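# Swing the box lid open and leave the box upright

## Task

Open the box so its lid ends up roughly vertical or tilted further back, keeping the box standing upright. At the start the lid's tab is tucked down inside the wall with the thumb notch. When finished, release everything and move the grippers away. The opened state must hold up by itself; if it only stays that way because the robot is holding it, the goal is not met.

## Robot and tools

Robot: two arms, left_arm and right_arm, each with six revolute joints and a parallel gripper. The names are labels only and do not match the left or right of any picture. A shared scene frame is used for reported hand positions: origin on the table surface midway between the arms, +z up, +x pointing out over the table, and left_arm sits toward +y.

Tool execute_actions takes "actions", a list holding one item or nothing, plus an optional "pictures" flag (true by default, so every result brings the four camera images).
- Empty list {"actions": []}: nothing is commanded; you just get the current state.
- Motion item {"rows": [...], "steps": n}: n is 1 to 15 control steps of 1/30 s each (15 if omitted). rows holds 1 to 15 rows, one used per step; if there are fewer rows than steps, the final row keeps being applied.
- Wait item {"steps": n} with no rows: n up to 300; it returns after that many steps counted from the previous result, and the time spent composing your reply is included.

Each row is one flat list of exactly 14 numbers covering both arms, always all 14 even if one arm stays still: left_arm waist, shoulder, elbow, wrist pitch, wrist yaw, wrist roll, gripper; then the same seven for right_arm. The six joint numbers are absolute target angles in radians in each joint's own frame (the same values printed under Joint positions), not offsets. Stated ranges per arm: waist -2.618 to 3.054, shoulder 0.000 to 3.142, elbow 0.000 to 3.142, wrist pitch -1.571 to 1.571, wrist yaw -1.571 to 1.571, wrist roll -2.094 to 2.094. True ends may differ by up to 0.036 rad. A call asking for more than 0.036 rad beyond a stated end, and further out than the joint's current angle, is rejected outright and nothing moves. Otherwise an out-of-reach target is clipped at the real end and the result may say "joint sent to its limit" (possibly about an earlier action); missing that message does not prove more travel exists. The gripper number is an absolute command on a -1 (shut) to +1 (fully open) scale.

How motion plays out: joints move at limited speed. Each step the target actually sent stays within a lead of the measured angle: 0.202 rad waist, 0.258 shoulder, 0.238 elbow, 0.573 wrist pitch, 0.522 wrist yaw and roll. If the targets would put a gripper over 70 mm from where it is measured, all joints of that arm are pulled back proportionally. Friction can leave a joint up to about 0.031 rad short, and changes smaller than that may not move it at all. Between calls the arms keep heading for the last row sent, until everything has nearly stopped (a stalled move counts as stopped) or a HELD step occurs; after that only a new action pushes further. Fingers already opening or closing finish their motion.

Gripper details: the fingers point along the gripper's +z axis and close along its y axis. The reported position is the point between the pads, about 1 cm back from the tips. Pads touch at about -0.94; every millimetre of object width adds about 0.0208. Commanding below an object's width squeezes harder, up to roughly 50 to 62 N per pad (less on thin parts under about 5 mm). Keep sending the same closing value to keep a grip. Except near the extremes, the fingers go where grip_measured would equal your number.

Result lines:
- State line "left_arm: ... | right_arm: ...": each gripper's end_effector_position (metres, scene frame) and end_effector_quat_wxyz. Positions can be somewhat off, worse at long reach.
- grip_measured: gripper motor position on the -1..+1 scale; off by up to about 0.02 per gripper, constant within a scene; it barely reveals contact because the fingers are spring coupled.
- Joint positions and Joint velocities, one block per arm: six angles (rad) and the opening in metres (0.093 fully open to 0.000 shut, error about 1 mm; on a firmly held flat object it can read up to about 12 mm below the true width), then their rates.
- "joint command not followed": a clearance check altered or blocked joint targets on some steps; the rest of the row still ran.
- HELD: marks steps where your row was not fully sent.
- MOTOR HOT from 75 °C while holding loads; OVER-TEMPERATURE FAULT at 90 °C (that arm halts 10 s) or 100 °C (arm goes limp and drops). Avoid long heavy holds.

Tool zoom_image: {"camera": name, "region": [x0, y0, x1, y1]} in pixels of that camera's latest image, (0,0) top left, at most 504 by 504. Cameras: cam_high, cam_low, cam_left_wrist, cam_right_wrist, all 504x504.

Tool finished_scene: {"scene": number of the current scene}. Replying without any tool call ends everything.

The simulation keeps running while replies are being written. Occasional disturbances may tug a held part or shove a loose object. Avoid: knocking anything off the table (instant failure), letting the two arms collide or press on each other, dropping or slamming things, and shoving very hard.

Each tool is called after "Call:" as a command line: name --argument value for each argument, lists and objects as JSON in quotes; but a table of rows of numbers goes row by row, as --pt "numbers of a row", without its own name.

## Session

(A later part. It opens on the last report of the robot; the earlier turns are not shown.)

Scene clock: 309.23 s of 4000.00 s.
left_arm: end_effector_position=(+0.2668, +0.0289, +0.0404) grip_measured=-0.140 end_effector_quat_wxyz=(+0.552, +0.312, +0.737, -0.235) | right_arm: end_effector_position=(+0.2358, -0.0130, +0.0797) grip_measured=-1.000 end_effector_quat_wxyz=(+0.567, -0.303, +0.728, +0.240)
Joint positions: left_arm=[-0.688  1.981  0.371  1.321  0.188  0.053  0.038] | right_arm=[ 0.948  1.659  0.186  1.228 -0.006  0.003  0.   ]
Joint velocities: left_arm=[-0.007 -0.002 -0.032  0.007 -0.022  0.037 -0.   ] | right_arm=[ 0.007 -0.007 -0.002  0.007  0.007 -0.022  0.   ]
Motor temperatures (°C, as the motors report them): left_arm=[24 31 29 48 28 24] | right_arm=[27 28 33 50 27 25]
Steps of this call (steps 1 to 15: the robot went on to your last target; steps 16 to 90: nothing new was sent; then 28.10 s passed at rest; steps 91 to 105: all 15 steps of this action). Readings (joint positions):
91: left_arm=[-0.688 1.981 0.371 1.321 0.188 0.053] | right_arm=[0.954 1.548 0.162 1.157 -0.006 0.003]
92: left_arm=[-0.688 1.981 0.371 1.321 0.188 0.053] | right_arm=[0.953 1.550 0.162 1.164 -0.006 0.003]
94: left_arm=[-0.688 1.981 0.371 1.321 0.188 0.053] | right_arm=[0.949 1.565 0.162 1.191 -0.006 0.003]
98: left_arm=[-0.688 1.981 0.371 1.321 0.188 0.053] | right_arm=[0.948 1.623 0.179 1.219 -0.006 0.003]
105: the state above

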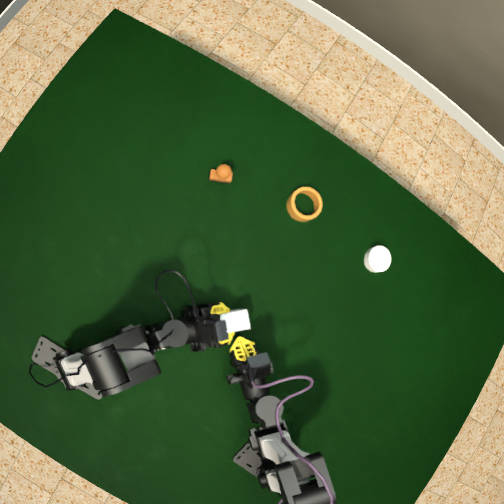

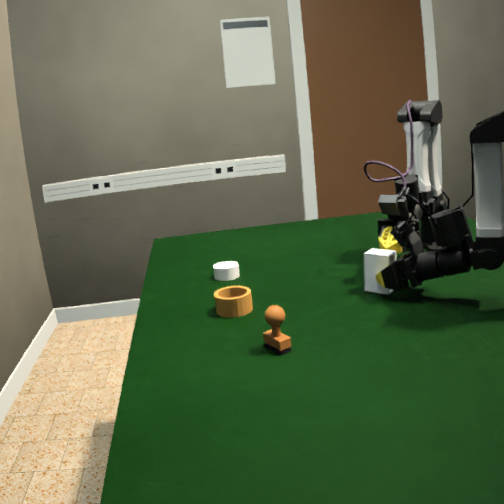

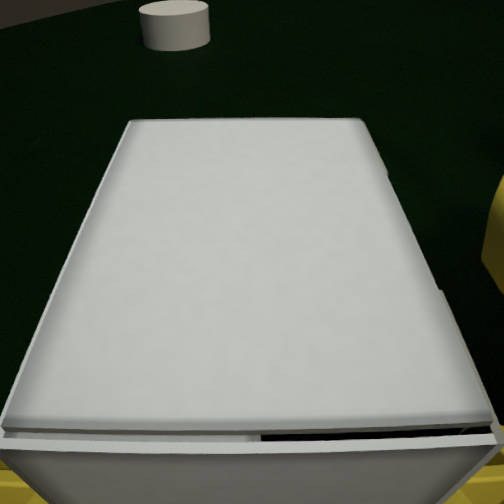

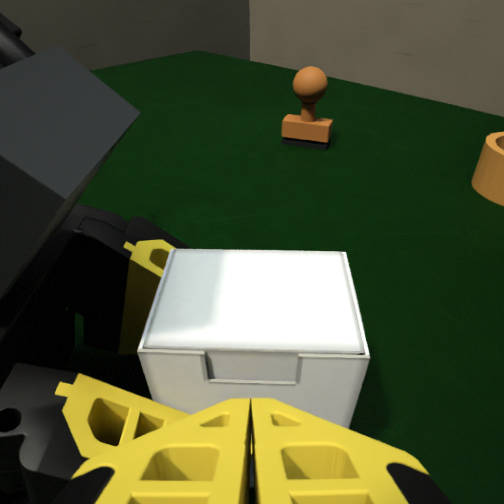

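Call:
execute_actions --actions '[{"rows": [[-0.68, 1.995, 0.35, 1.345, 0.195, 0.06, -0.15, 0.94, 1.68, 0.216, 1.24, 0.0, 0.0, -1.0],[-0.68, 1.995, 0.35, 1.345, 0.195, 0.06, -0.15, 0.94, 1.683, 0.222, 1.235, 0.0, 0.0, -1.0],[-0.68, 1.995, 0.35, 1.345, 0.195, 0.06, -0.15, 0.94, 1.686, 0.228, 1.23, 0.0, 0.0, -1.0],[-0.68, 1.995, 0.35, 1.345, 0.195, 0.06, -0.15, 0.94, 1.689, 0.234, 1.225, 0.0, 0.0, -1.0],[-0.68, 1.995, 0.35, 1.345, 0.195, 0.06, -0.15, 0.94, 1.692, 0.24, 1.22, 0.0, 0.0, -1.0],[-0.68, 1.995, 0.35, 1.345, 0.195, 0.06, -0.15, 0.94, 1.695, 0.246, 1.215, 0.0, 0.0, -1.0],[-0.68, 1.995, 0.35, 1.345, 0.195, 0.06, -0.15, 0.94, 1.698, 0.252, 1.21, 0.0, 0.0, -1.0],[-0.68, 1.995, 0.35, 1.345, 0.195, 0.06, -0.15, 0.94, 1.701, 0.258, 1.205, 0.0, 0.0, -1.0],[-0.68, 1.995, 0.35, 1.345, 0.195, 0.06, -0.15, 0.94, 1.704, 0.264, 1.20, 0.0, 0.0, -1.0],[-0.68, 1.995, 0.35, 1.345, 0.195, 0.06, -0.15, 0.94, 1.707, 0.27, 1.20, 0.0, 0.0, -1.0],[-0.68, 1.995, 0.35, 1.345, 0.195, 0.06, -0.15, 0.94, 1.709, 0.275, 1.20, 0.0, 0.0, -1.0]], "steps": 15}]'

Scene clock: 324.60 s of 4000.00 s.
left_arm: end_effector_position=(+0.2677, +0.0300, +0.0404) grip_measured=-0.140 end_effector_quat_wxyz=(+0.553, +0.310, +0.737, -0.234) | right_arm: end_effector_position=(+0.2478, -0.0010, +0.0883) grip_measured=-1.000 end_effector_quat_wxyz=(+0.577, -0.300, +0.720, +0.244)
Joint positions: left_arm=[-0.685  1.981  0.371  1.321  0.187  0.053  0.038] | right_arm=[ 0.948  1.688  0.249  1.221 -0.006  0.003  0.   ]
Joint velocities: left_arm=[-0.012 -0.012  0.007  0.007  0.037 -0.022 -0.   ] | right_arm=[-0.002  0.002 -0.012 -0.051  0.022 -0.022  0.   ]
Motor temperatures (°C, as the motors report them): left_arm=[24 31 29 49 28 24] | right_arm=[27 28 33 51 27 25]
Steps of this call (steps 1 to 15: the robot went on to your last target; steps 16 to 90: nothing new was sent; then 11.87 s passed at rest; steps 91 to 105: all 15 steps of this action). Readings (joint positions):
91: left_arm=[-0.688 1.981 0.371 1.321 0.188 0.053] | right_arm=[0.948 1.659 0.186 1.234 -0.006 0.003]
92: left_arm=[-0.688 1.981 0.371 1.321 0.188 0.053] | right_arm=[0.948 1.659 0.186 1.234 -0.006 0.003]
94: left_arm=[-0.688 1.981 0.371 1.321 0.188 0.053] | right_arm=[0.948 1.662 0.194 1.234 -0.006 0.003]
98: left_arm=[-0.688 1.981 0.371 1.321 0.188 0.053] | right_arm=[0.948 1.675 0.224 1.231 -0.006 0.003]
105: the state above

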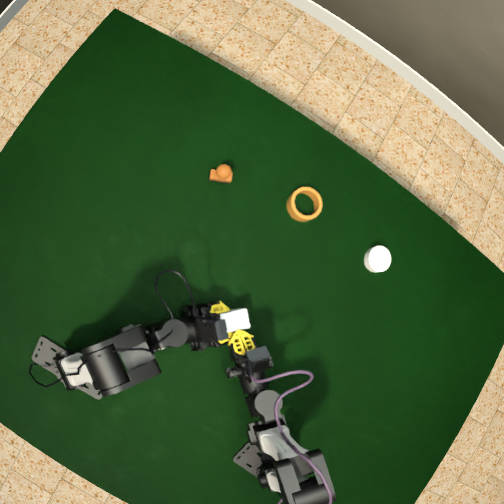

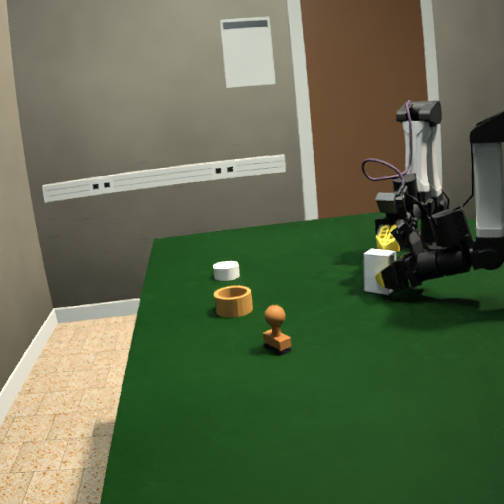

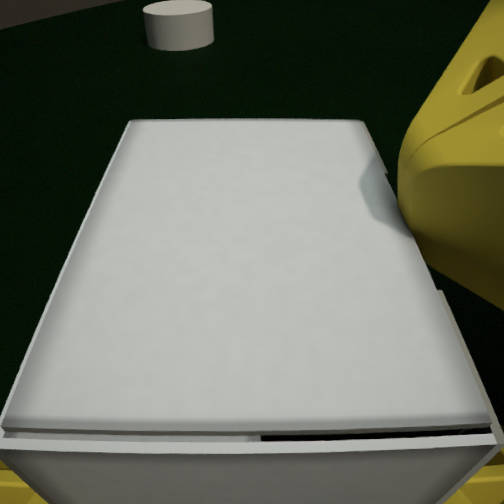

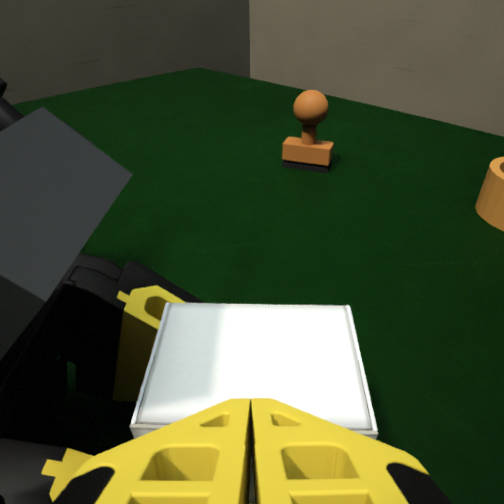

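Call:
execute_actions --actions '[{"rows": [[-0.68, 1.995, 0.35, 1.345, 0.195, 0.06, -0.15, 0.94, 1.70, 0.25, 1.19, 0.0, 0.0, -1.0],[-0.68, 1.995, 0.35, 1.345, 0.195, 0.06, -0.15, 0.94, 1.70, 0.23, 1.185, 0.0, 0.0, -1.0],[-0.68, 1.995, 0.35, 1.345, 0.195, 0.06, -0.15, 0.94, 1.70, 0.22, 1.18, 0.0, 0.0, -1.0]], "steps": 12}]'

Scene clock: 331.53 s of 4000.00 s.
left_arm: end_effector_position=(+0.2677, +0.0300, +0.0404) grip_measured=-0.140 end_effector_quat_wxyz=(+0.553, +0.310, +0.737, -0.234) | right_arm: end_effector_position=(+0.2475, -0.0013, +0.0861) grip_measured=-1.000 end_effector_quat_wxyz=(+0.573, -0.301, +0.722, +0.242)
Joint positions: left_arm=[-0.685  1.981  0.371  1.321  0.187  0.053  0.038] | right_arm=[ 0.948  1.688  0.249  1.211 -0.006  0.003  0.   ]
Joint velocities: left_arm=[-0.017 -0.022 -0.002  0.022  0.022 -0.037 -0.001] | right_arm=[-0.012 -0.002  0.007 -0.007 -0.037 -0.051  0.   ]
Motor temperatures (°C, as the motors report them): left_arm=[24 31 29 49 28 24] | right_arm=[27 28 34 50 27 25]
Steps of this call (steps 1 to 15: the robot went on to your last target; steps 16 to 90: nothing new was sent; then 3.53 s passed at rest; steps 91 to 102: all 12 steps of this action). Readings (joint positions):
91: left_arm=[-0.685 1.981 0.371 1.321 0.187 0.053] | right_arm=[0.948 1.688 0.249 1.220 -0.006 0.003]
92: left_arm=[-0.685 1.981 0.371 1.321 0.187 0.053] | right_arm=[0.948 1.688 0.249 1.220 -0.006 0.003]
94: left_arm=[-0.685 1.981 0.371 1.321 0.187 0.053] | right_arm=[0.948 1.688 0.249 1.218 -0.006 0.003]
98: left_arm=[-0.685 1.981 0.371 1.321 0.187 0.053] | right_arm=[0.948 1.688 0.249 1.214 -0.006 0.003]
102: the state above

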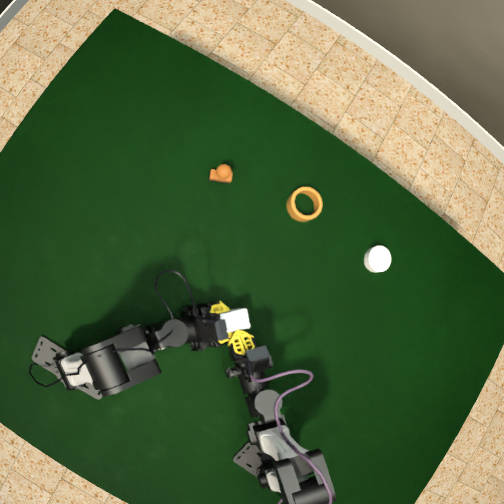

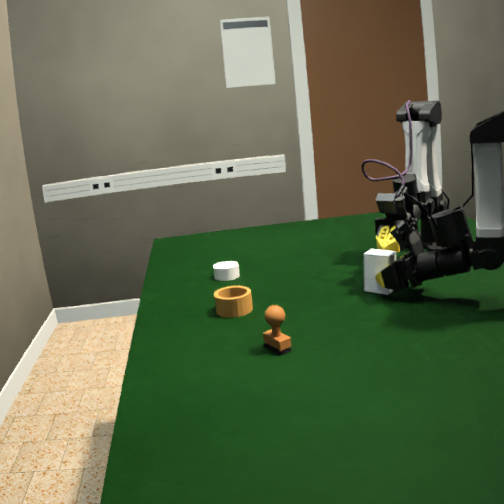

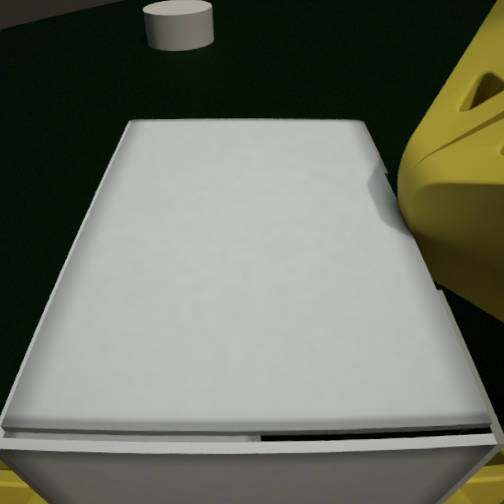

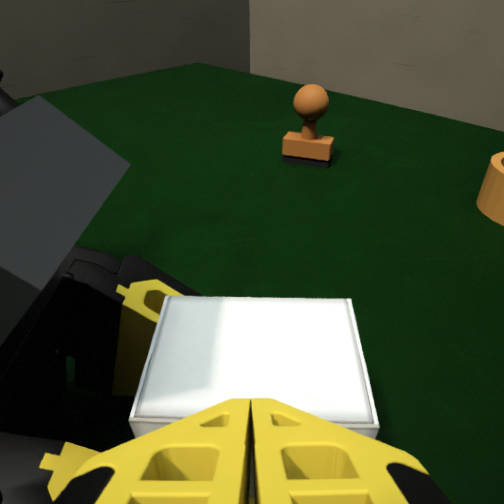

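Call:
zoom_image --camera "cam_low" --region '[350, 200, 450, 300]'

Call:
zoom_image --camera "cam_left_wrist" --region '[304, 100, 504, 340]'

Region (350, 200, 450, 300) of cam_low's 504x504 image, scaled by 5.040, with more detail than that image has.

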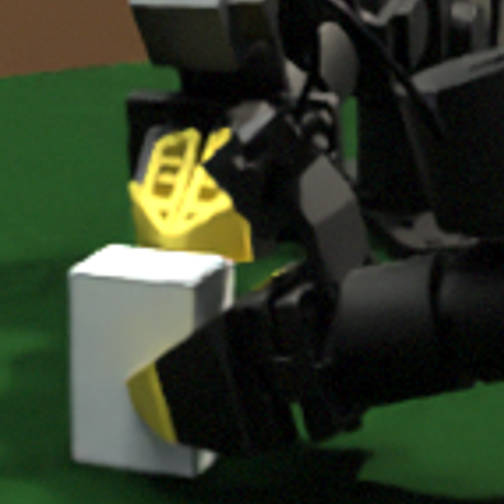

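Region (304, 100, 504, 340) of cam_left_wrist's 504x504 image, scaled by 2.100, with more detail than that image has.

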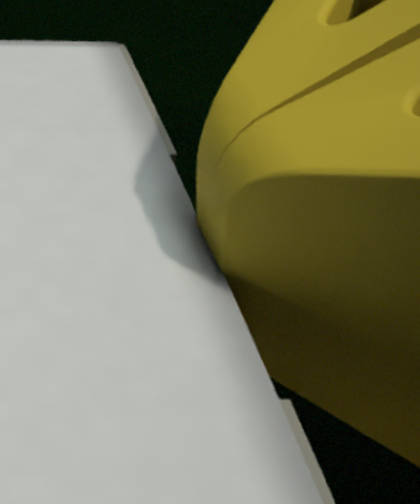

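Call:
execute_actions --actions '[{"rows": [[-0.68, 1.995, 0.35, 1.345, 0.195, 0.06, -0.15, 0.94, 1.70, 0.21, 1.20, 0.0, 0.0, -1.0],[-0.68, 1.995, 0.35, 1.345, 0.195, 0.06, -0.15, 0.94, 1.70, 0.20, 1.20, 0.0, 0.0, -1.0],[-0.68, 1.995, 0.35, 1.345, 0.195, 0.06, -0.15, 0.94, 1.70, 0.19, 1.20, 0.0, 0.0, -1.0]], "steps": 12}]'

Scene clock: 351.37 s of 4000.00 s.
left_arm: end_effector_position=(+0.2676, +0.0299, +0.0404) grip_measured=-0.140 end_effector_quat_wxyz=(+0.553, +0.310, +0.737, -0.234) | right_arm: end_effector_position=(+0.2393, -0.0095, +0.0730) grip_measured=-1.000 end_effector_quat_wxyz=(+0.558, -0.306, +0.734, +0.236)
Joint positions: left_arm=[-0.685  1.981  0.371  1.321  0.188  0.053  0.038] | right_arm=[ 0.948  1.688  0.211  1.208 -0.006  0.003  0.   ]
Joint velocities: left_arm=[-0.017 -0.017 -0.017  0.007 -0.037  0.066  0.   ] | right_arm=[-0.012 -0.002  0.002  0.051 -0.022  0.022  0.   ]
Motor temperatures (°C, as the motors report them): left_arm=[24 31 29 50 28 24] | right_arm=[27 29 32 49 27 25]
Steps of this call (steps 1 to 15: the robot went on to your last target; steps 16 to 90: nothing new was sent; then 16.43 s passed at rest; steps 91 to 102: all 12 steps of this action). Readings (joint positions):
91: left_arm=[-0.685 1.981 0.371 1.321 0.187 0.053] | right_arm=[0.948 1.688 0.248 1.210 -0.006 0.003]
92: left_arm=[-0.685 1.981 0.371 1.321 0.187 0.053] | right_arm=[0.948 1.688 0.243 1.210 -0.006 0.003]
94: left_arm=[-0.685 1.981 0.371 1.321 0.187 0.053] | right_arm=[0.948 1.688 0.227 1.210 -0.006 0.003]
98: left_arm=[-0.685 1.981 0.371 1.321 0.188 0.053] | right_arm=[0.948 1.688 0.211 1.208 -0.006 0.003]
102: the state above

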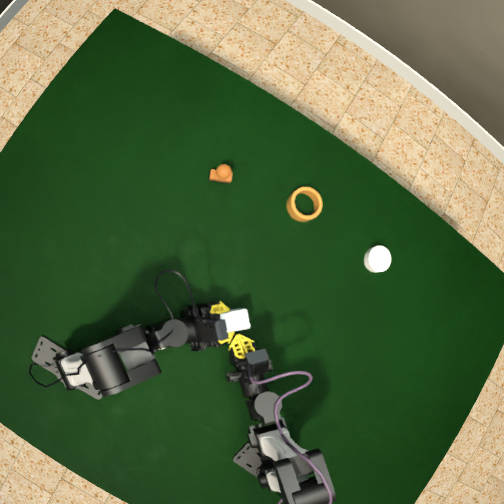

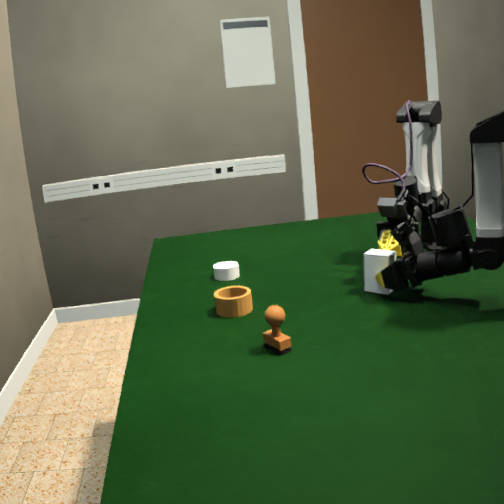

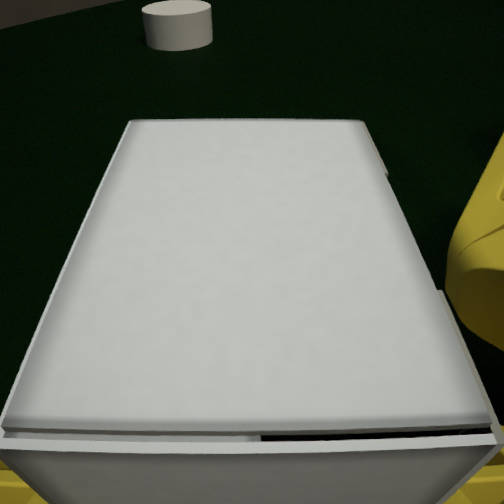

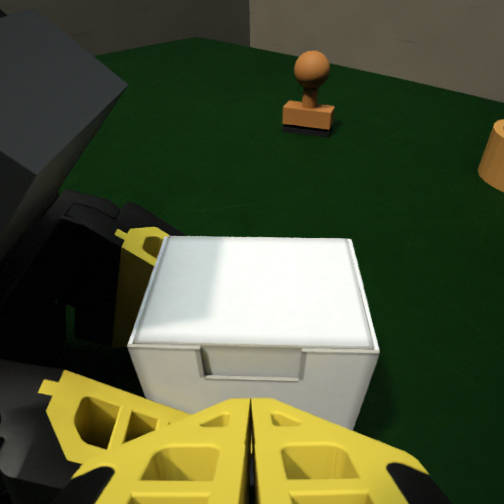

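Call:
execute_actions --actions '[{"rows": [[-0.68, 1.995, 0.35, 1.345, 0.195, 0.06, -0.15, 0.94, 1.708, 0.232, 1.20, 0.0, 0.0, -1.0],[-0.68, 1.995, 0.35, 1.345, 0.195, 0.06, -0.15, 0.94, 1.711, 0.238, 1.20, 0.0, 0.0, -1.0],[-0.68, 1.995, 0.35, 1.345, 0.195, 0.06, -0.15, 0.94, 1.714, 0.243, 1.20, 0.0, 0.0, -1.0],[-0.68, 1.995, 0.35, 1.345, 0.195, 0.06, -0.15, 0.94, 1.717, 0.248, 1.20, 0.0, 0.0, -1.0],[-0.68, 1.995, 0.35, 1.345, 0.195, 0.06, -0.15, 0.94, 1.72, 0.253, 1.20, 0.0, 0.0, -1.0],[-0.68, 1.995, 0.35, 1.345, 0.195, 0.06, -0.15, 0.94, 1.723, 0.258, 1.20, 0.0, 0.0, -1.0],[-0.68, 1.995, 0.35, 1.345, 0.195, 0.06, -0.15, 0.94, 1.726, 0.263, 1.20, 0.0, 0.0, -1.0],[-0.68, 1.995, 0.35, 1.345, 0.195, 0.06, -0.15, 0.94, 1.729, 0.268, 1.20, 0.0, 0.0, -1.0],[-0.68, 1.995, 0.35, 1.345, 0.195, 0.06, -0.15, 0.94, 1.732, 0.273, 1.20, 0.0, 0.0, -1.0],[-0.68, 1.995, 0.35, 1.345, 0.195, 0.06, -0.15, 0.94, 1.735, 0.277, 1.20, 0.0, 0.0, -1.0],[-0.68, 1.995, 0.35, 1.345, 0.195, 0.06, -0.15, 0.94, 1.738, 0.281, 1.20, 0.0, 0.0, -1.0]], "steps": 15}]'

Scene clock: 360.47 s of 4000.00 s.
left_arm: end_effector_position=(+0.2687, +0.0311, +0.0403) grip_measured=-0.140 end_effector_quat_wxyz=(+0.554, +0.308, +0.738, -0.232) | right_arm: end_effector_position=(+0.2475, -0.0012, +0.0763) grip_measured=-1.000 end_effector_quat_wxyz=(+0.563, -0.304, +0.731, +0.238)
Joint positions: left_arm=[-0.684  1.981  0.371  1.321  0.182  0.053  0.038] | right_arm=[ 0.948  1.716  0.253  1.208 -0.006  0.003  0.   ]
Joint velocities: left_arm=[ 0.007 -0.017 -0.027  0.007 -0.11  -0.051 -0.   ] | right_arm=[-0.027  0.007  0.002 -0.051 -0.081 -0.007  0.   ]
Motor temperatures (°C, as the motors report them): left_arm=[24 31 29 50 28 24] | right_arm=[27 29 32 50 27 25]
Steps of this call (steps 1 to 15: the robot went on to your last target; steps 16 to 90: nothing new was sent; then 5.60 s passed at rest; steps 91 to 105: all 15 steps of this action). Readings (joint positions):
91: left_arm=[-0.685 1.981 0.371 1.321 0.188 0.053] | right_arm=[0.948 1.688 0.211 1.208 -0.006 0.003]
92: left_arm=[-0.685 1.981 0.371 1.321 0.188 0.053] | right_arm=[0.948 1.688 0.211 1.208 -0.006 0.003]
94: left_arm=[-0.685 1.981 0.371 1.321 0.188 0.053] | right_arm=[0.948 1.688 0.212 1.208 -0.006 0.003]
98: left_arm=[-0.685 1.981 0.371 1.321 0.188 0.053] | right_arm=[0.948 1.703 0.235 1.208 -0.006 0.003]
105: the state above

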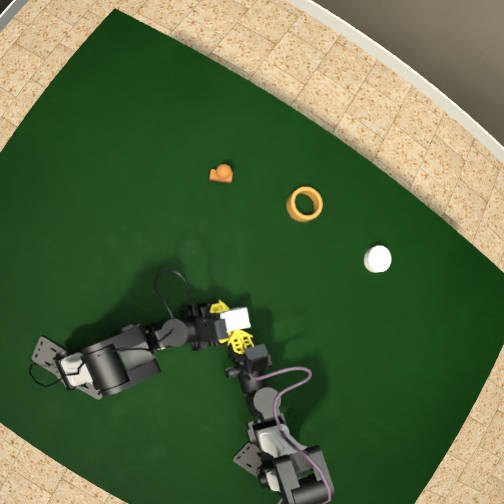

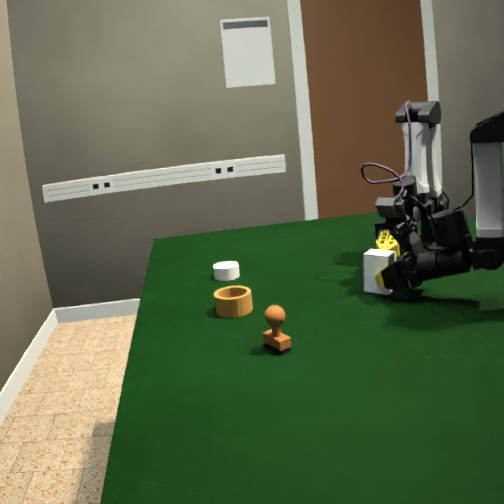

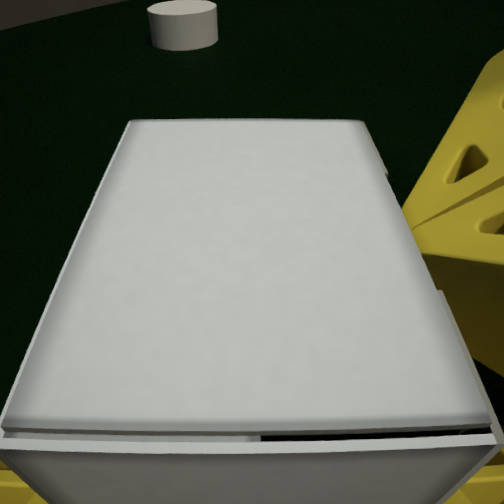

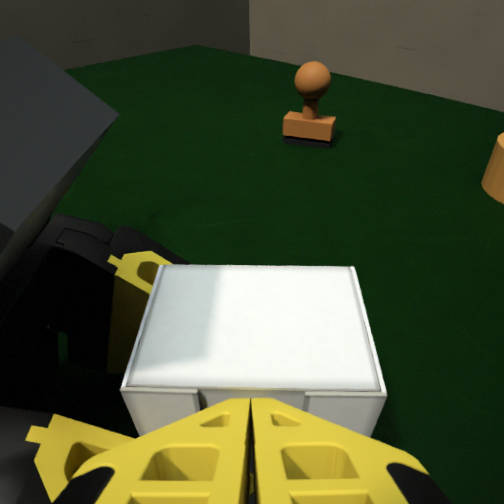

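Call:
execute_actions --actions '[{"rows": [[-0.68, 1.995, 0.35, 1.345, 0.205, 0.06, -0.15, 0.94, 1.72, 0.283, 1.20, 0.0, 0.0, -1.0],[-0.68, 1.995, 0.35, 1.345, 0.215, 0.06, -0.15, 0.94, 1.70, 0.285, 1.20, 0.0, 0.0, -1.0],[-0.68, 1.995, 0.35, 1.345, 0.22, 0.06, -0.15, 0.94, 1.696, 0.286, 1.20, 0.0, 0.0, -1.0],[-0.68, 1.995, 0.35, 1.345, 0.22, 0.06, -0.15, 0.94, 1.692, 0.287, 1.20, 0.0, 0.0, -1.0],[-0.68, 1.995, 0.35, 1.345, 0.22, 0.06, -0.15, 0.94, 1.688, 0.288, 1.20, 0.0, 0.0, -1.0],[-0.68, 1.995, 0.35, 1.345, 0.22, 0.06, -0.15, 0.94, 1.684, 0.289, 1.20, 0.0, 0.0, -1.0],[-0.68, 1.995, 0.35, 1.345, 0.22, 0.06, -0.15, 0.94, 1.68, 0.29, 1.20, 0.0, 0.0, -1.0],[-0.68, 1.995, 0.35, 1.345, 0.22, 0.06, -0.15, 0.94, 1.676, 0.291, 1.20, 0.0, 0.0, -1.0],[-0.68, 1.995, 0.35, 1.345, 0.22, 0.06, -0.15, 0.94, 1.672, 0.292, 1.20, 0.0, 0.0, -1.0],[-0.68, 1.995, 0.35, 1.345, 0.22, 0.06, -0.15, 0.94, 1.668, 0.293, 1.20, 0.0, 0.0, -1.0],[-0.68, 1.995, 0.35, 1.345, 0.22, 0.06, -0.15, 0.94, 1.664, 0.294, 1.20, 0.0, 0.0, -1.0]], "steps": 15}]'

Scene clock: 375.27 s of 4000.00 s.
left_arm: end_effector_position=(+0.2687, +0.0308, +0.0416) grip_measured=-0.140 end_effector_quat_wxyz=(+0.555, +0.309, +0.736, -0.234) | right_arm: end_effector_position=(+0.2479, -0.0010, +0.0855) grip_measured=-1.000 end_effector_quat_wxyz=(+0.571, -0.302, +0.724, +0.241)
Joint positions: left_arm=[-0.682  1.981  0.371  1.326  0.188  0.053  0.038] | right_arm=[ 0.948  1.685  0.253  1.198 -0.006  0.003  0.   ]
Joint velocities: left_arm=[ 0.012  0.007  0.002  0.051 -0.037 -0.037 -0.   ] | right_arm=[ 0.002 -0.007 -0.002  0.095  0.022  0.051  0.   ]
Motor temperatures (°C, as the motors report them): left_arm=[24 31 29 50 28 24] | right_arm=[27 29 33 51 27 25]
Steps of this call (steps 1 to 15: the robot went on to your last target; steps 16 to 90: nothing new was sent; then 11.30 s passed at rest; steps 91 to 105: all 15 steps of this action). Readings (joint positions):
91: left_arm=[-0.684 1.981 0.371 1.321 0.182 0.053] | right_arm=[0.948 1.716 0.253 1.208 -0.006 0.003]
92: left_arm=[-0.684 1.981 0.371 1.321 0.183 0.053] | right_arm=[0.948 1.716 0.253 1.208 -0.006 0.003]
94: left_arm=[-0.684 1.981 0.371 1.321 0.184 0.053] | right_arm=[0.948 1.716 0.253 1.208 -0.006 0.003]
98: left_arm=[-0.684 1.981 0.371 1.323 0.185 0.053] | right_arm=[0.948 1.706 0.253 1.201 -0.006 0.003]
105: the state above

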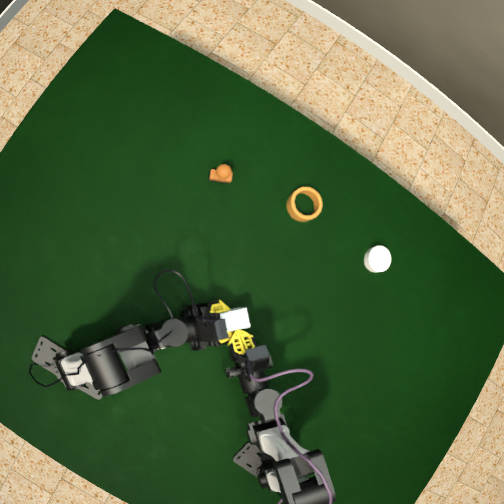

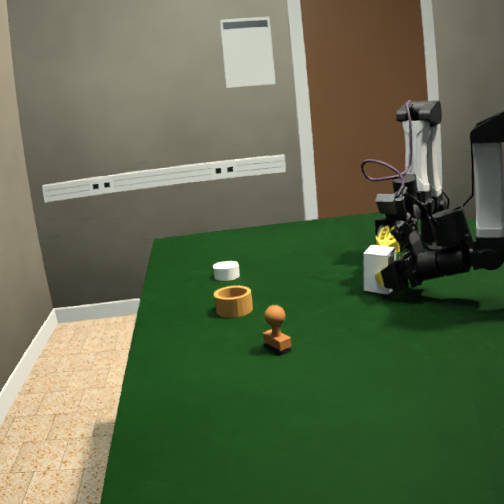

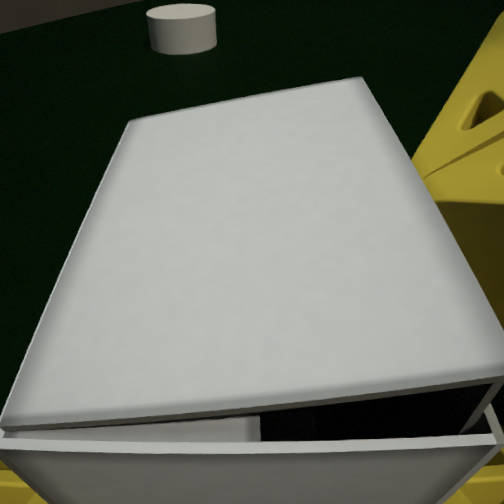

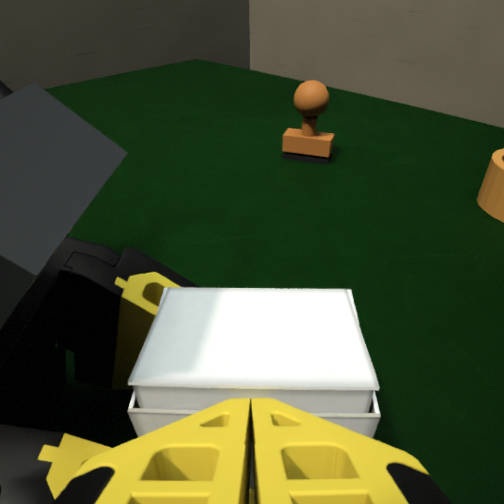

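Call:
execute_actions --actions '[{"rows": [[-0.68, 1.995, 0.35, 1.345, 0.22, 0.06, -0.15, 0.94, 1.66, 0.295, 1.205, 0.0, 0.0, -1.0],[-0.68, 1.995, 0.35, 1.345, 0.22, 0.06, -0.15, 0.94, 1.656, 0.296, 1.21, 0.0, 0.0, -1.0],[-0.68, 1.995, 0.35, 1.345, 0.22, 0.06, -0.15, 0.94, 1.652, 0.297, 1.215, 0.0, 0.0, -1.0],[-0.68, 1.995, 0.35, 1.345, 0.22, 0.06, -0.15, 0.94, 1.648, 0.298, 1.22, 0.0, 0.0, -1.0],[-0.68, 1.995, 0.35, 1.345, 0.22, 0.06, -0.15, 0.94, 1.644, 0.299, 1.22, 0.0, 0.0, -1.0],[-0.68, 1.995, 0.35, 1.345, 0.22, 0.06, -0.15, 0.94, 1.64, 0.30, 1.22, 0.0, 0.0, -1.0],[-0.68, 1.995, 0.35, 1.345, 0.22, 0.06, -0.15, 0.94, 1.636, 0.302, 1.22, 0.0, 0.0, -1.0],[-0.68, 1.995, 0.35, 1.345, 0.22, 0.06, -0.15, 0.94, 1.632, 0.304, 1.22, 0.0, 0.0, -1.0],[-0.68, 1.995, 0.35, 1.345, 0.22, 0.06, -0.15, 0.94, 1.63, 0.306, 1.22, 0.0, 0.0, -1.0],[-0.68, 1.995, 0.35, 1.345, 0.22, 0.06, -0.15, 0.94, 1.63, 0.308, 1.22, 0.0, 0.0, -1.0]], "steps": 15}]'

Scene clock: 387.60 s of 4000.00 s.
left_arm: end_effector_position=(+0.2680, +0.0301, +0.0417) grip_measured=-0.140 end_effector_quat_wxyz=(+0.554, +0.311, +0.735, -0.237) | right_arm: end_effector_position=(+0.2546, +0.0058, +0.1118) grip_measured=-1.000 end_effector_quat_wxyz=(+0.599, -0.292, +0.701, +0.253)
Joint positions: left_arm=[-0.68   1.981  0.371  1.326  0.198  0.053  0.038] | right_arm=[ 0.948  1.647  0.284  1.208 -0.006  0.003  0.   ]
Joint velocities: left_arm=[ 0.007 -0.012 -0.002 -0.022 -0.037  0.051  0.001] | right_arm=[-0.002 -0.022 -0.017  0.007  0.037  0.007  0.   ]
Motor temperatures (°C, as the motors report them): left_arm=[24 31 28 51 28 24] | right_arm=[27 30 34 52 27 25]
Steps of this call (steps 1 to 15: the robot went on to your last target; steps 16 to 90: nothing new was sent; then 8.83 s passed at rest; steps 91 to 105: all 15 steps of this action). Readings (joint positions):
91: left_arm=[-0.682 1.981 0.371 1.326 0.188 0.053] | right_arm=[0.948 1.684 0.253 1.198 -0.006 0.003]
92: left_arm=[-0.682 1.981 0.371 1.326 0.188 0.053] | right_arm=[0.948 1.684 0.253 1.198 -0.006 0.003]
94: left_arm=[-0.681 1.981 0.371 1.326 0.188 0.053] | right_arm=[0.948 1.680 0.256 1.197 -0.006 0.003]
98: left_arm=[-0.680 1.981 0.371 1.326 0.191 0.053] | right_arm=[0.948 1.659 0.270 1.198 -0.006 0.003]
105: the state above

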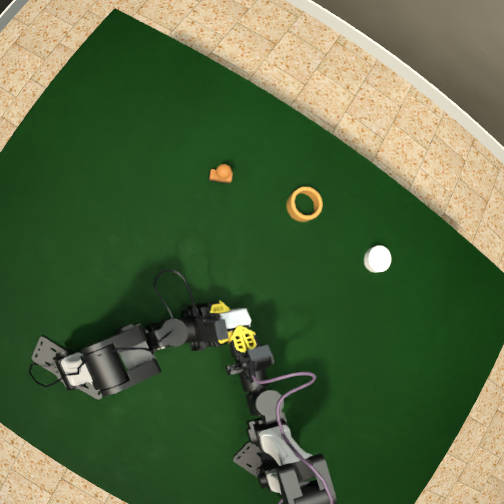

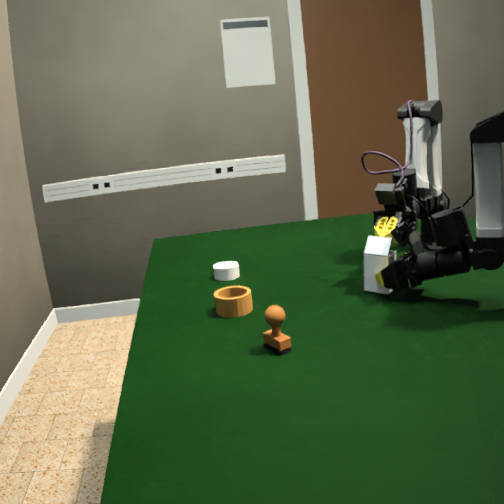

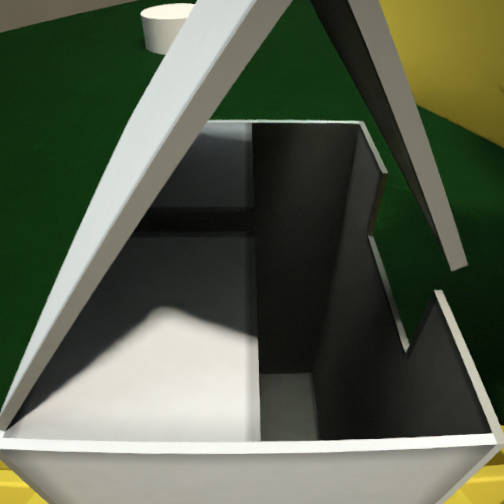

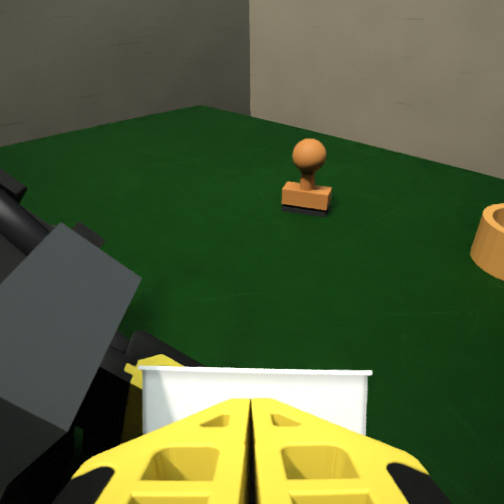

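Call:
execute_actions --actions '[{"rows": [[-0.68, 1.995, 0.35, 1.345, 0.22, 0.06, -0.15, 0.94, 1.64, 0.313, 1.22, 0.0, 0.0, -1.0],[-0.68, 1.995, 0.35, 1.345, 0.22, 0.06, -0.15, 0.94, 1.65, 0.318, 1.22, 0.0, 0.0, -1.0],[-0.68, 1.995, 0.35, 1.345, 0.22, 0.06, -0.15, 0.94, 1.655, 0.323, 1.22, 0.0, 0.0, -1.0],[-0.68, 1.995, 0.35, 1.345, 0.22, 0.06, -0.15, 0.94, 1.66, 0.328, 1.22, 0.0, 0.0, -1.0],[-0.68, 1.995, 0.35, 1.345, 0.22, 0.06, -0.15, 0.94, 1.663, 0.333, 1.22, 0.0, 0.0, -1.0],[-0.68, 1.995, 0.35, 1.345, 0.22, 0.06, -0.15, 0.94, 1.666, 0.338, 1.22, 0.0, 0.0, -1.0],[-0.68, 1.995, 0.35, 1.345, 0.22, 0.06, -0.15, 0.94, 1.669, 0.343, 1.22, 0.0, 0.0, -1.0],[-0.68, 1.995, 0.35, 1.345, 0.22, 0.06, -0.15, 0.94, 1.672, 0.348, 1.22, 0.0, 0.0, -1.0],[-0.68, 1.995, 0.35, 1.345, 0.22, 0.06, -0.15, 0.94, 1.675, 0.353, 1.22, 0.0, 0.0, -1.0],[-0.68, 1.995, 0.35, 1.345, 0.22, 0.06, -0.15, 0.94, 1.678, 0.358, 1.22, 0.0, 0.0, -1.0],[-0.68, 1.995, 0.35, 1.345, 0.22, 0.06, -0.15, 0.94, 1.681, 0.363, 1.22, 0.0, 0.0, -1.0],[-0.68, 1.995, 0.35, 1.345, 0.22, 0.06, -0.15, 0.94, 1.684, 0.366, 1.22, 0.0, 0.0, -1.0]], "steps": 15}]'

Scene clock: 404.97 s of 4000.00 s.
left_arm: end_effector_position=(+0.2668, +0.0290, +0.0418) grip_measured=-0.140 end_effector_quat_wxyz=(+0.553, +0.314, +0.734, -0.241) | right_arm: end_effector_position=(+0.2657, +0.0169, +0.1293) grip_measured=-1.000 end_effector_quat_wxyz=(+0.617, -0.286, +0.686, +0.260)
Joint positions: left_arm=[-0.68   1.981  0.371  1.326  0.208  0.053  0.038] | right_arm=[ 0.948  1.661  0.344  1.213 -0.006  0.003  0.   ]
Joint velocities: left_arm=[ 0.007  0.007 -0.007 -0.037  0.007 -0.037 -0.001] | right_arm=[-0.022  0.017  0.002  0.022  0.007 -0.037  0.   ]
Motor temperatures (°C, as the motors report them): left_arm=[24 31 28 51 28 24] | right_arm=[27 31 34 53 27 25]
Steps of this call (steps 1 to 15: the robot went on to your last target; steps 16 to 90: nothing new was sent; then 13.87 s passed at rest; steps 91 to 105: all 15 steps of this action). Readings (joint positions):
91: left_arm=[-0.680 1.981 0.371 1.326 0.200 0.053] | right_arm=[0.948 1.647 0.284 1.208 -0.006 0.003]
92: left_arm=[-0.680 1.981 0.371 1.326 0.200 0.053] | right_arm=[0.948 1.647 0.284 1.208 -0.006 0.003]
94: left_arm=[-0.680 1.981 0.371 1.326 0.200 0.053] | right_arm=[0.948 1.647 0.289 1.208 -0.006 0.003]
98: left_arm=[-0.680 1.981 0.371 1.326 0.203 0.053] | right_arm=[0.948 1.647 0.315 1.208 -0.006 0.003]
105: the state above

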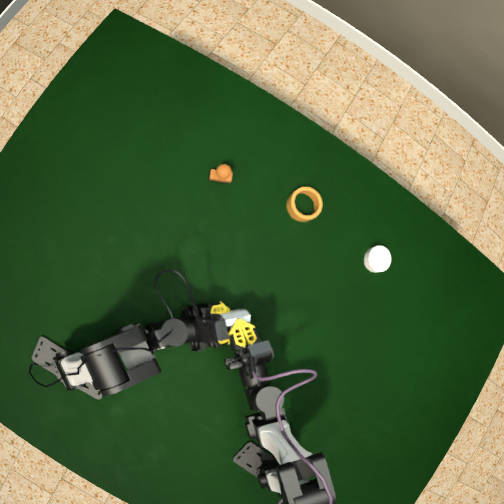

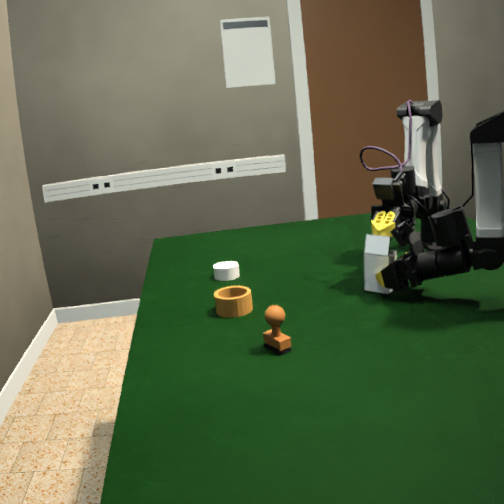

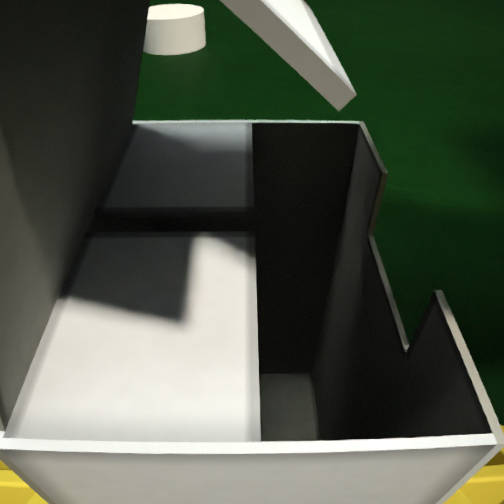

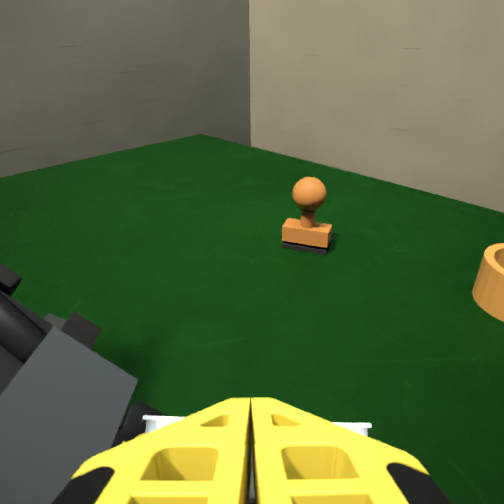

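Call:
execute_actions --actions '[{"rows": [[-0.68, 1.995, 0.35, 1.345, 0.22, 0.06, -0.15, 0.935, 1.692, 0.373, 1.22, 0.0, 0.0, -1.0],[-0.68, 1.995, 0.35, 1.345, 0.22, 0.06, -0.15, 0.93, 1.70, 0.38, 1.22, 0.0, 0.0, -1.0],[-0.68, 1.995, 0.35, 1.345, 0.22, 0.06, -0.15, 0.927, 1.708, 0.388, 1.22, 0.0, 0.0, -1.0],[-0.68, 1.995, 0.35, 1.345, 0.22, 0.06, -0.15, 0.924, 1.716, 0.396, 1.22, 0.0, 0.0, -1.0],[-0.68, 1.995, 0.35, 1.345, 0.22, 0.06, -0.15, 0.92, 1.724, 0.404, 1.22, 0.0, 0.0, -1.0],[-0.68, 1.995, 0.35, 1.345, 0.22, 0.06, -0.15, 0.92, 1.732, 0.412, 1.22, 0.0, 0.0, -1.0],[-0.68, 1.995, 0.35, 1.345, 0.22, 0.06, -0.15, 0.92, 1.74, 0.42, 1.22, 0.0, 0.0, -1.0],[-0.68, 1.995, 0.35, 1.345, 0.22, 0.06, -0.15, 0.92, 1.748, 0.428, 1.22, 0.0, 0.0, -1.0],[-0.68, 1.995, 0.35, 1.345, 0.22, 0.06, -0.15, 0.92, 1.756, 0.436, 1.22, 0.0, 0.0, -1.0],[-0.68, 1.995, 0.35, 1.345, 0.22, 0.06, -0.15, 0.92, 1.764, 0.444, 1.22, 0.0, 0.0, -1.0],[-0.68, 1.995, 0.35, 1.345, 0.22, 0.06, -0.15, 0.92, 1.772, 0.452, 1.22, 0.0, 0.0, -1.0],[-0.68, 1.995, 0.35, 1.345, 0.22, 0.06, -0.15, 0.92, 1.78, 0.46, 1.22, 0.0, 0.0, -1.0]], "steps": 15}]'

Scene clock: 417.97 s of 4000.00 s.
left_arm: end_effector_position=(+0.2664, +0.0291, +0.0405) grip_measured=-0.140 end_effector_quat_wxyz=(+0.550, +0.314, +0.735, -0.241) | right_arm: end_effector_position=(+0.2892, +0.0289, +0.1284) grip_measured=-1.000 end_effector_quat_wxyz=(+0.623, -0.278, +0.685, +0.256)
Joint positions: left_arm=[-0.68   1.981  0.371  1.321  0.209  0.053  0.038] | right_arm=[ 0.929  1.755  0.439  1.222 -0.006  0.003  0.   ]
Joint velocities: left_arm=[-0.012 -0.012 -0.012 -0.037 -0.022  0.095  0.   ] | right_arm=[ 0.002  0.037  0.037  0.037 -0.066  0.051  0.   ]
Motor temperatures (°C, as the motors report them): left_arm=[24 31 28 51 28 24] | right_arm=[27 31 35 53 27 25]
Steps of this call (steps 1 to 15: the robot went on to your last target; steps 16 to 90: nothing new was sent; then 9.50 s passed at rest; steps 91 to 105: all 15 steps of this action). Readings (joint positions):
91: left_arm=[-0.680 1.981 0.371 1.326 0.208 0.053] | right_arm=[0.947 1.661 0.344 1.213 -0.006 0.003]
92: left_arm=[-0.680 1.981 0.371 1.326 0.208 0.053] | right_arm=[0.946 1.663 0.346 1.214 -0.006 0.003]
94: left_arm=[-0.680 1.981 0.371 1.325 0.208 0.053] | right_arm=[0.941 1.676 0.359 1.217 -0.006 0.003]
98: left_arm=[-0.680 1.981 0.371 1.322 0.208 0.053] | right_arm=[0.930 1.710 0.394 1.221 -0.006 0.003]
105: the state above

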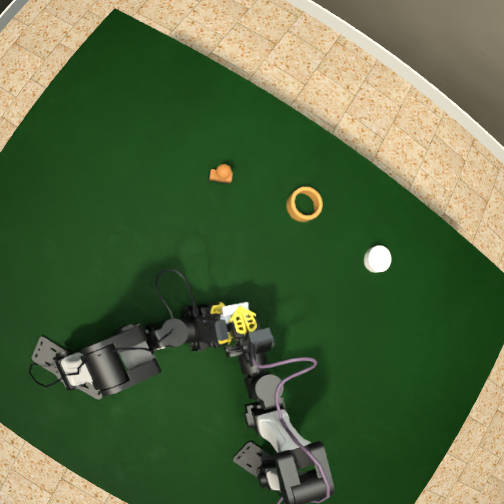

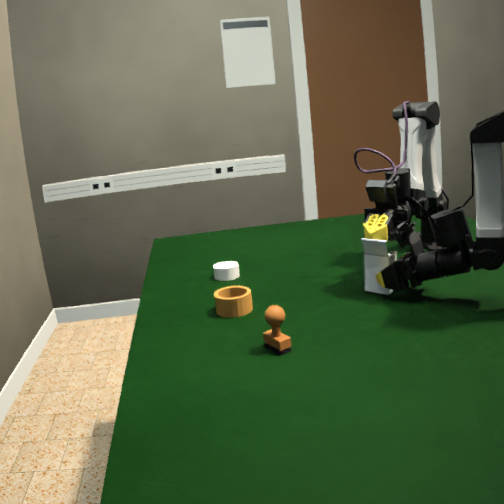

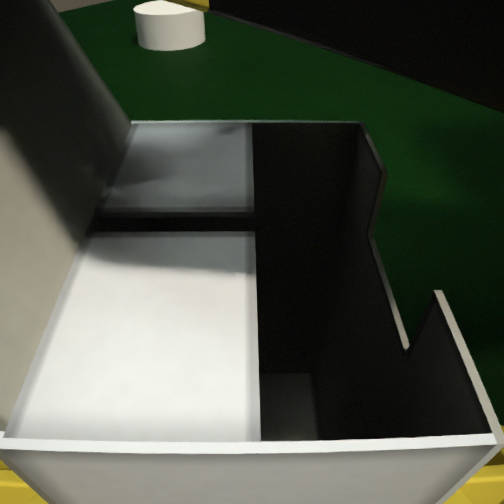

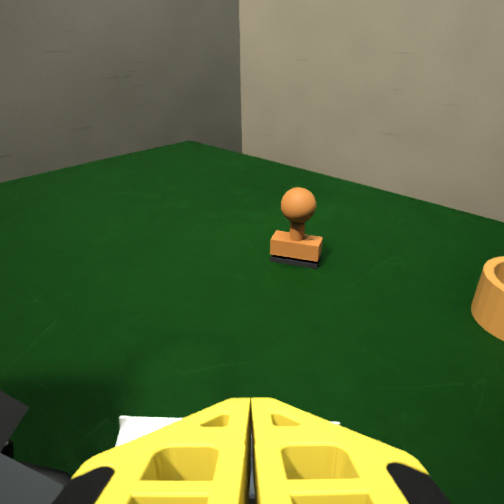

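Call:
zoom_image --camera "cam_low" --region '[340, 200, 440, 300]'

Region (340, 200, 440, 300) of cam_low's 504x504 image, scaled by 5.040, with more detail than that image has.

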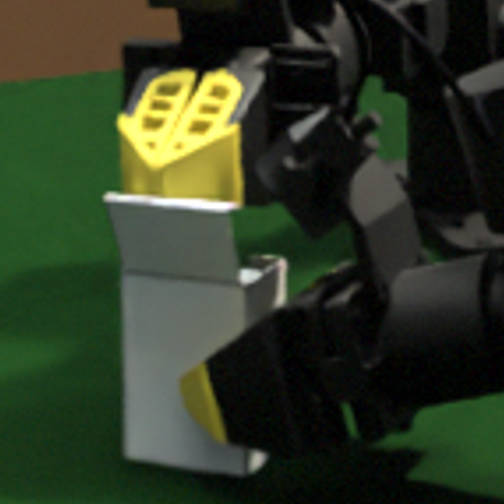

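Call:
execute_actions --actions '[{"rows": [[-0.68, 1.995, 0.35, 1.345, 0.22, 0.06, -0.15, 0.92, 1.788, 0.467, 1.22, 0.0, 0.0, -1.0],[-0.68, 1.995, 0.35, 1.345, 0.22, 0.06, -0.15, 0.92, 1.796, 0.474, 1.22, 0.0, 0.0, -1.0],[-0.68, 1.995, 0.35, 1.345, 0.22, 0.06, -0.15, 0.92, 1.804, 0.481, 1.22, 0.0, 0.0, -1.0],[-0.68, 1.995, 0.35, 1.345, 0.22, 0.06, -0.15, 0.92, 1.812, 0.488, 1.22, 0.0, 0.0, -1.0],[-0.68, 1.995, 0.35, 1.345, 0.22, 0.06, -0.15, 0.92, 1.82, 0.495, 1.22, 0.0, 0.0, -1.0],[-0.68, 1.995, 0.35, 1.345, 0.22, 0.06, -0.15, 0.92, 1.828, 0.501, 1.22, 0.0, 0.0, -1.0],[-0.68, 1.995, 0.35, 1.345, 0.22, 0.06, -0.15, 0.92, 1.835, 0.506, 1.22, 0.0, 0.0, -1.0]], "steps": 12}]'

Call:
zoom_image --camera "cam_low" --region '[340, 200, 440, 300]'

Scene clock: 428.67 s of 4000.00 s.
left_arm: end_effector_position=(+0.2659, +0.0287, +0.0404) grip_measured=-0.140 end_effector_quat_wxyz=(+0.550, +0.315, +0.735, -0.242) | right_arm: end_effector_position=(+0.2984, +0.0374, +0.1236) grip_measured=-1.000 end_effector_quat_wxyz=(+0.622, -0.278, +0.686, +0.255)
Joint positions: left_arm=[-0.68   1.981  0.371  1.32   0.213  0.053  0.038] | right_arm=[ 0.928  1.811  0.487  1.226 -0.006  0.003  0.   ]
Joint velocities: left_arm=[ 0.012 -0.007 -0.017 -0.051  0.022  0.037 -0.001] | right_arm=[-0.002  0.022 -0.012 -0.007 -0.081 -0.022  0.   ]
Motor temperatures (°C, as the motors report them): left_arm=[24 31 28 52 28 24] | right_arm=[27 31 35 53 27 25]
Steps of this call (steps 1 to 15: the robot went on to your last target; steps 16 to 90: nothing new was sent; then 7.30 s passed at rest; steps 91 to 102: all 12 steps of this action). Readings (joint positions):
91: left_arm=[-0.680 1.981 0.371 1.321 0.209 0.053] | right_arm=[0.929 1.756 0.440 1.222 -0.006 0.003]
92: left_arm=[-0.680 1.981 0.371 1.321 0.209 0.053] | right_arm=[0.929 1.758 0.442 1.223 -0.006 0.003]
94: left_arm=[-0.680 1.981 0.371 1.321 0.209 0.053] | right_arm=[0.929 1.770 0.454 1.224 -0.006 0.003]
98: left_arm=[-0.680 1.981 0.371 1.321 0.211 0.053] | right_arm=[0.928 1.803 0.483 1.226 -0.006 0.003]
102: the state above

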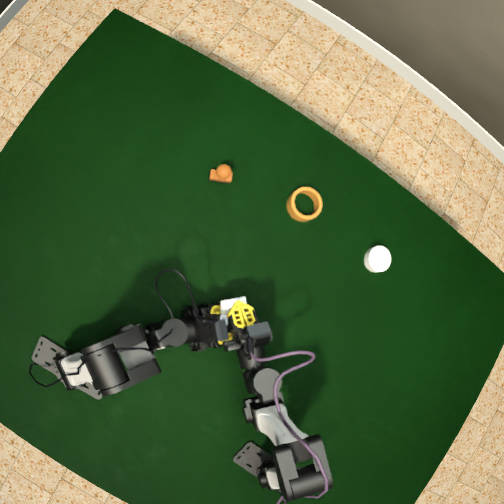

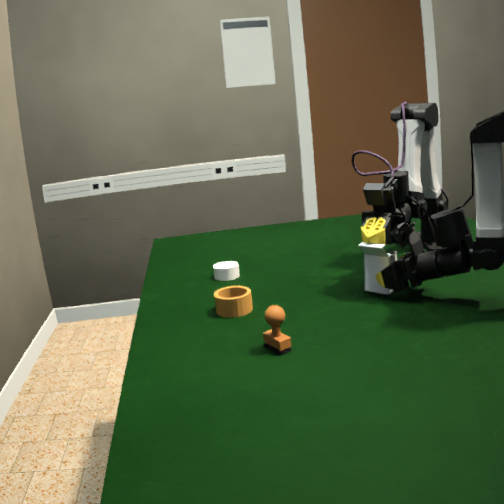

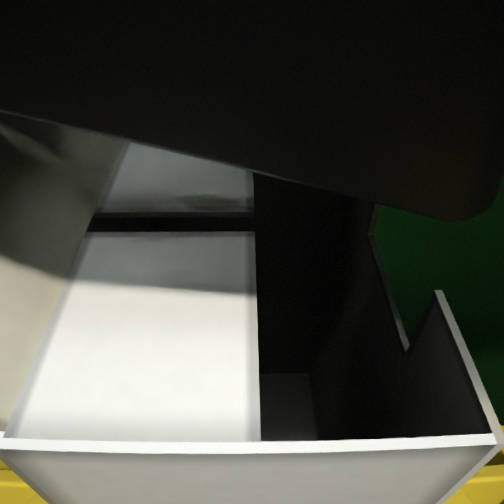

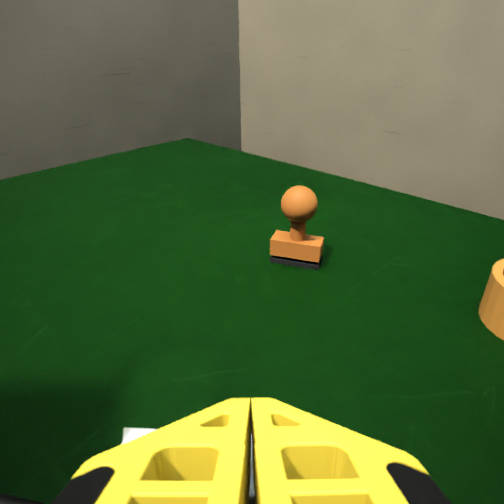

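Region (340, 200, 440, 300) of cam_low's 504x504 image, scaled by 5.040, with more detail than that image has.

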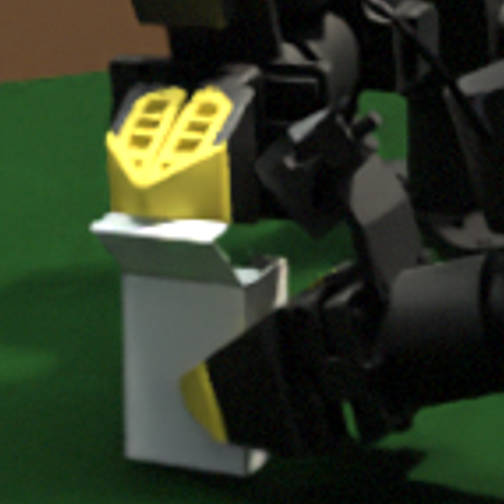

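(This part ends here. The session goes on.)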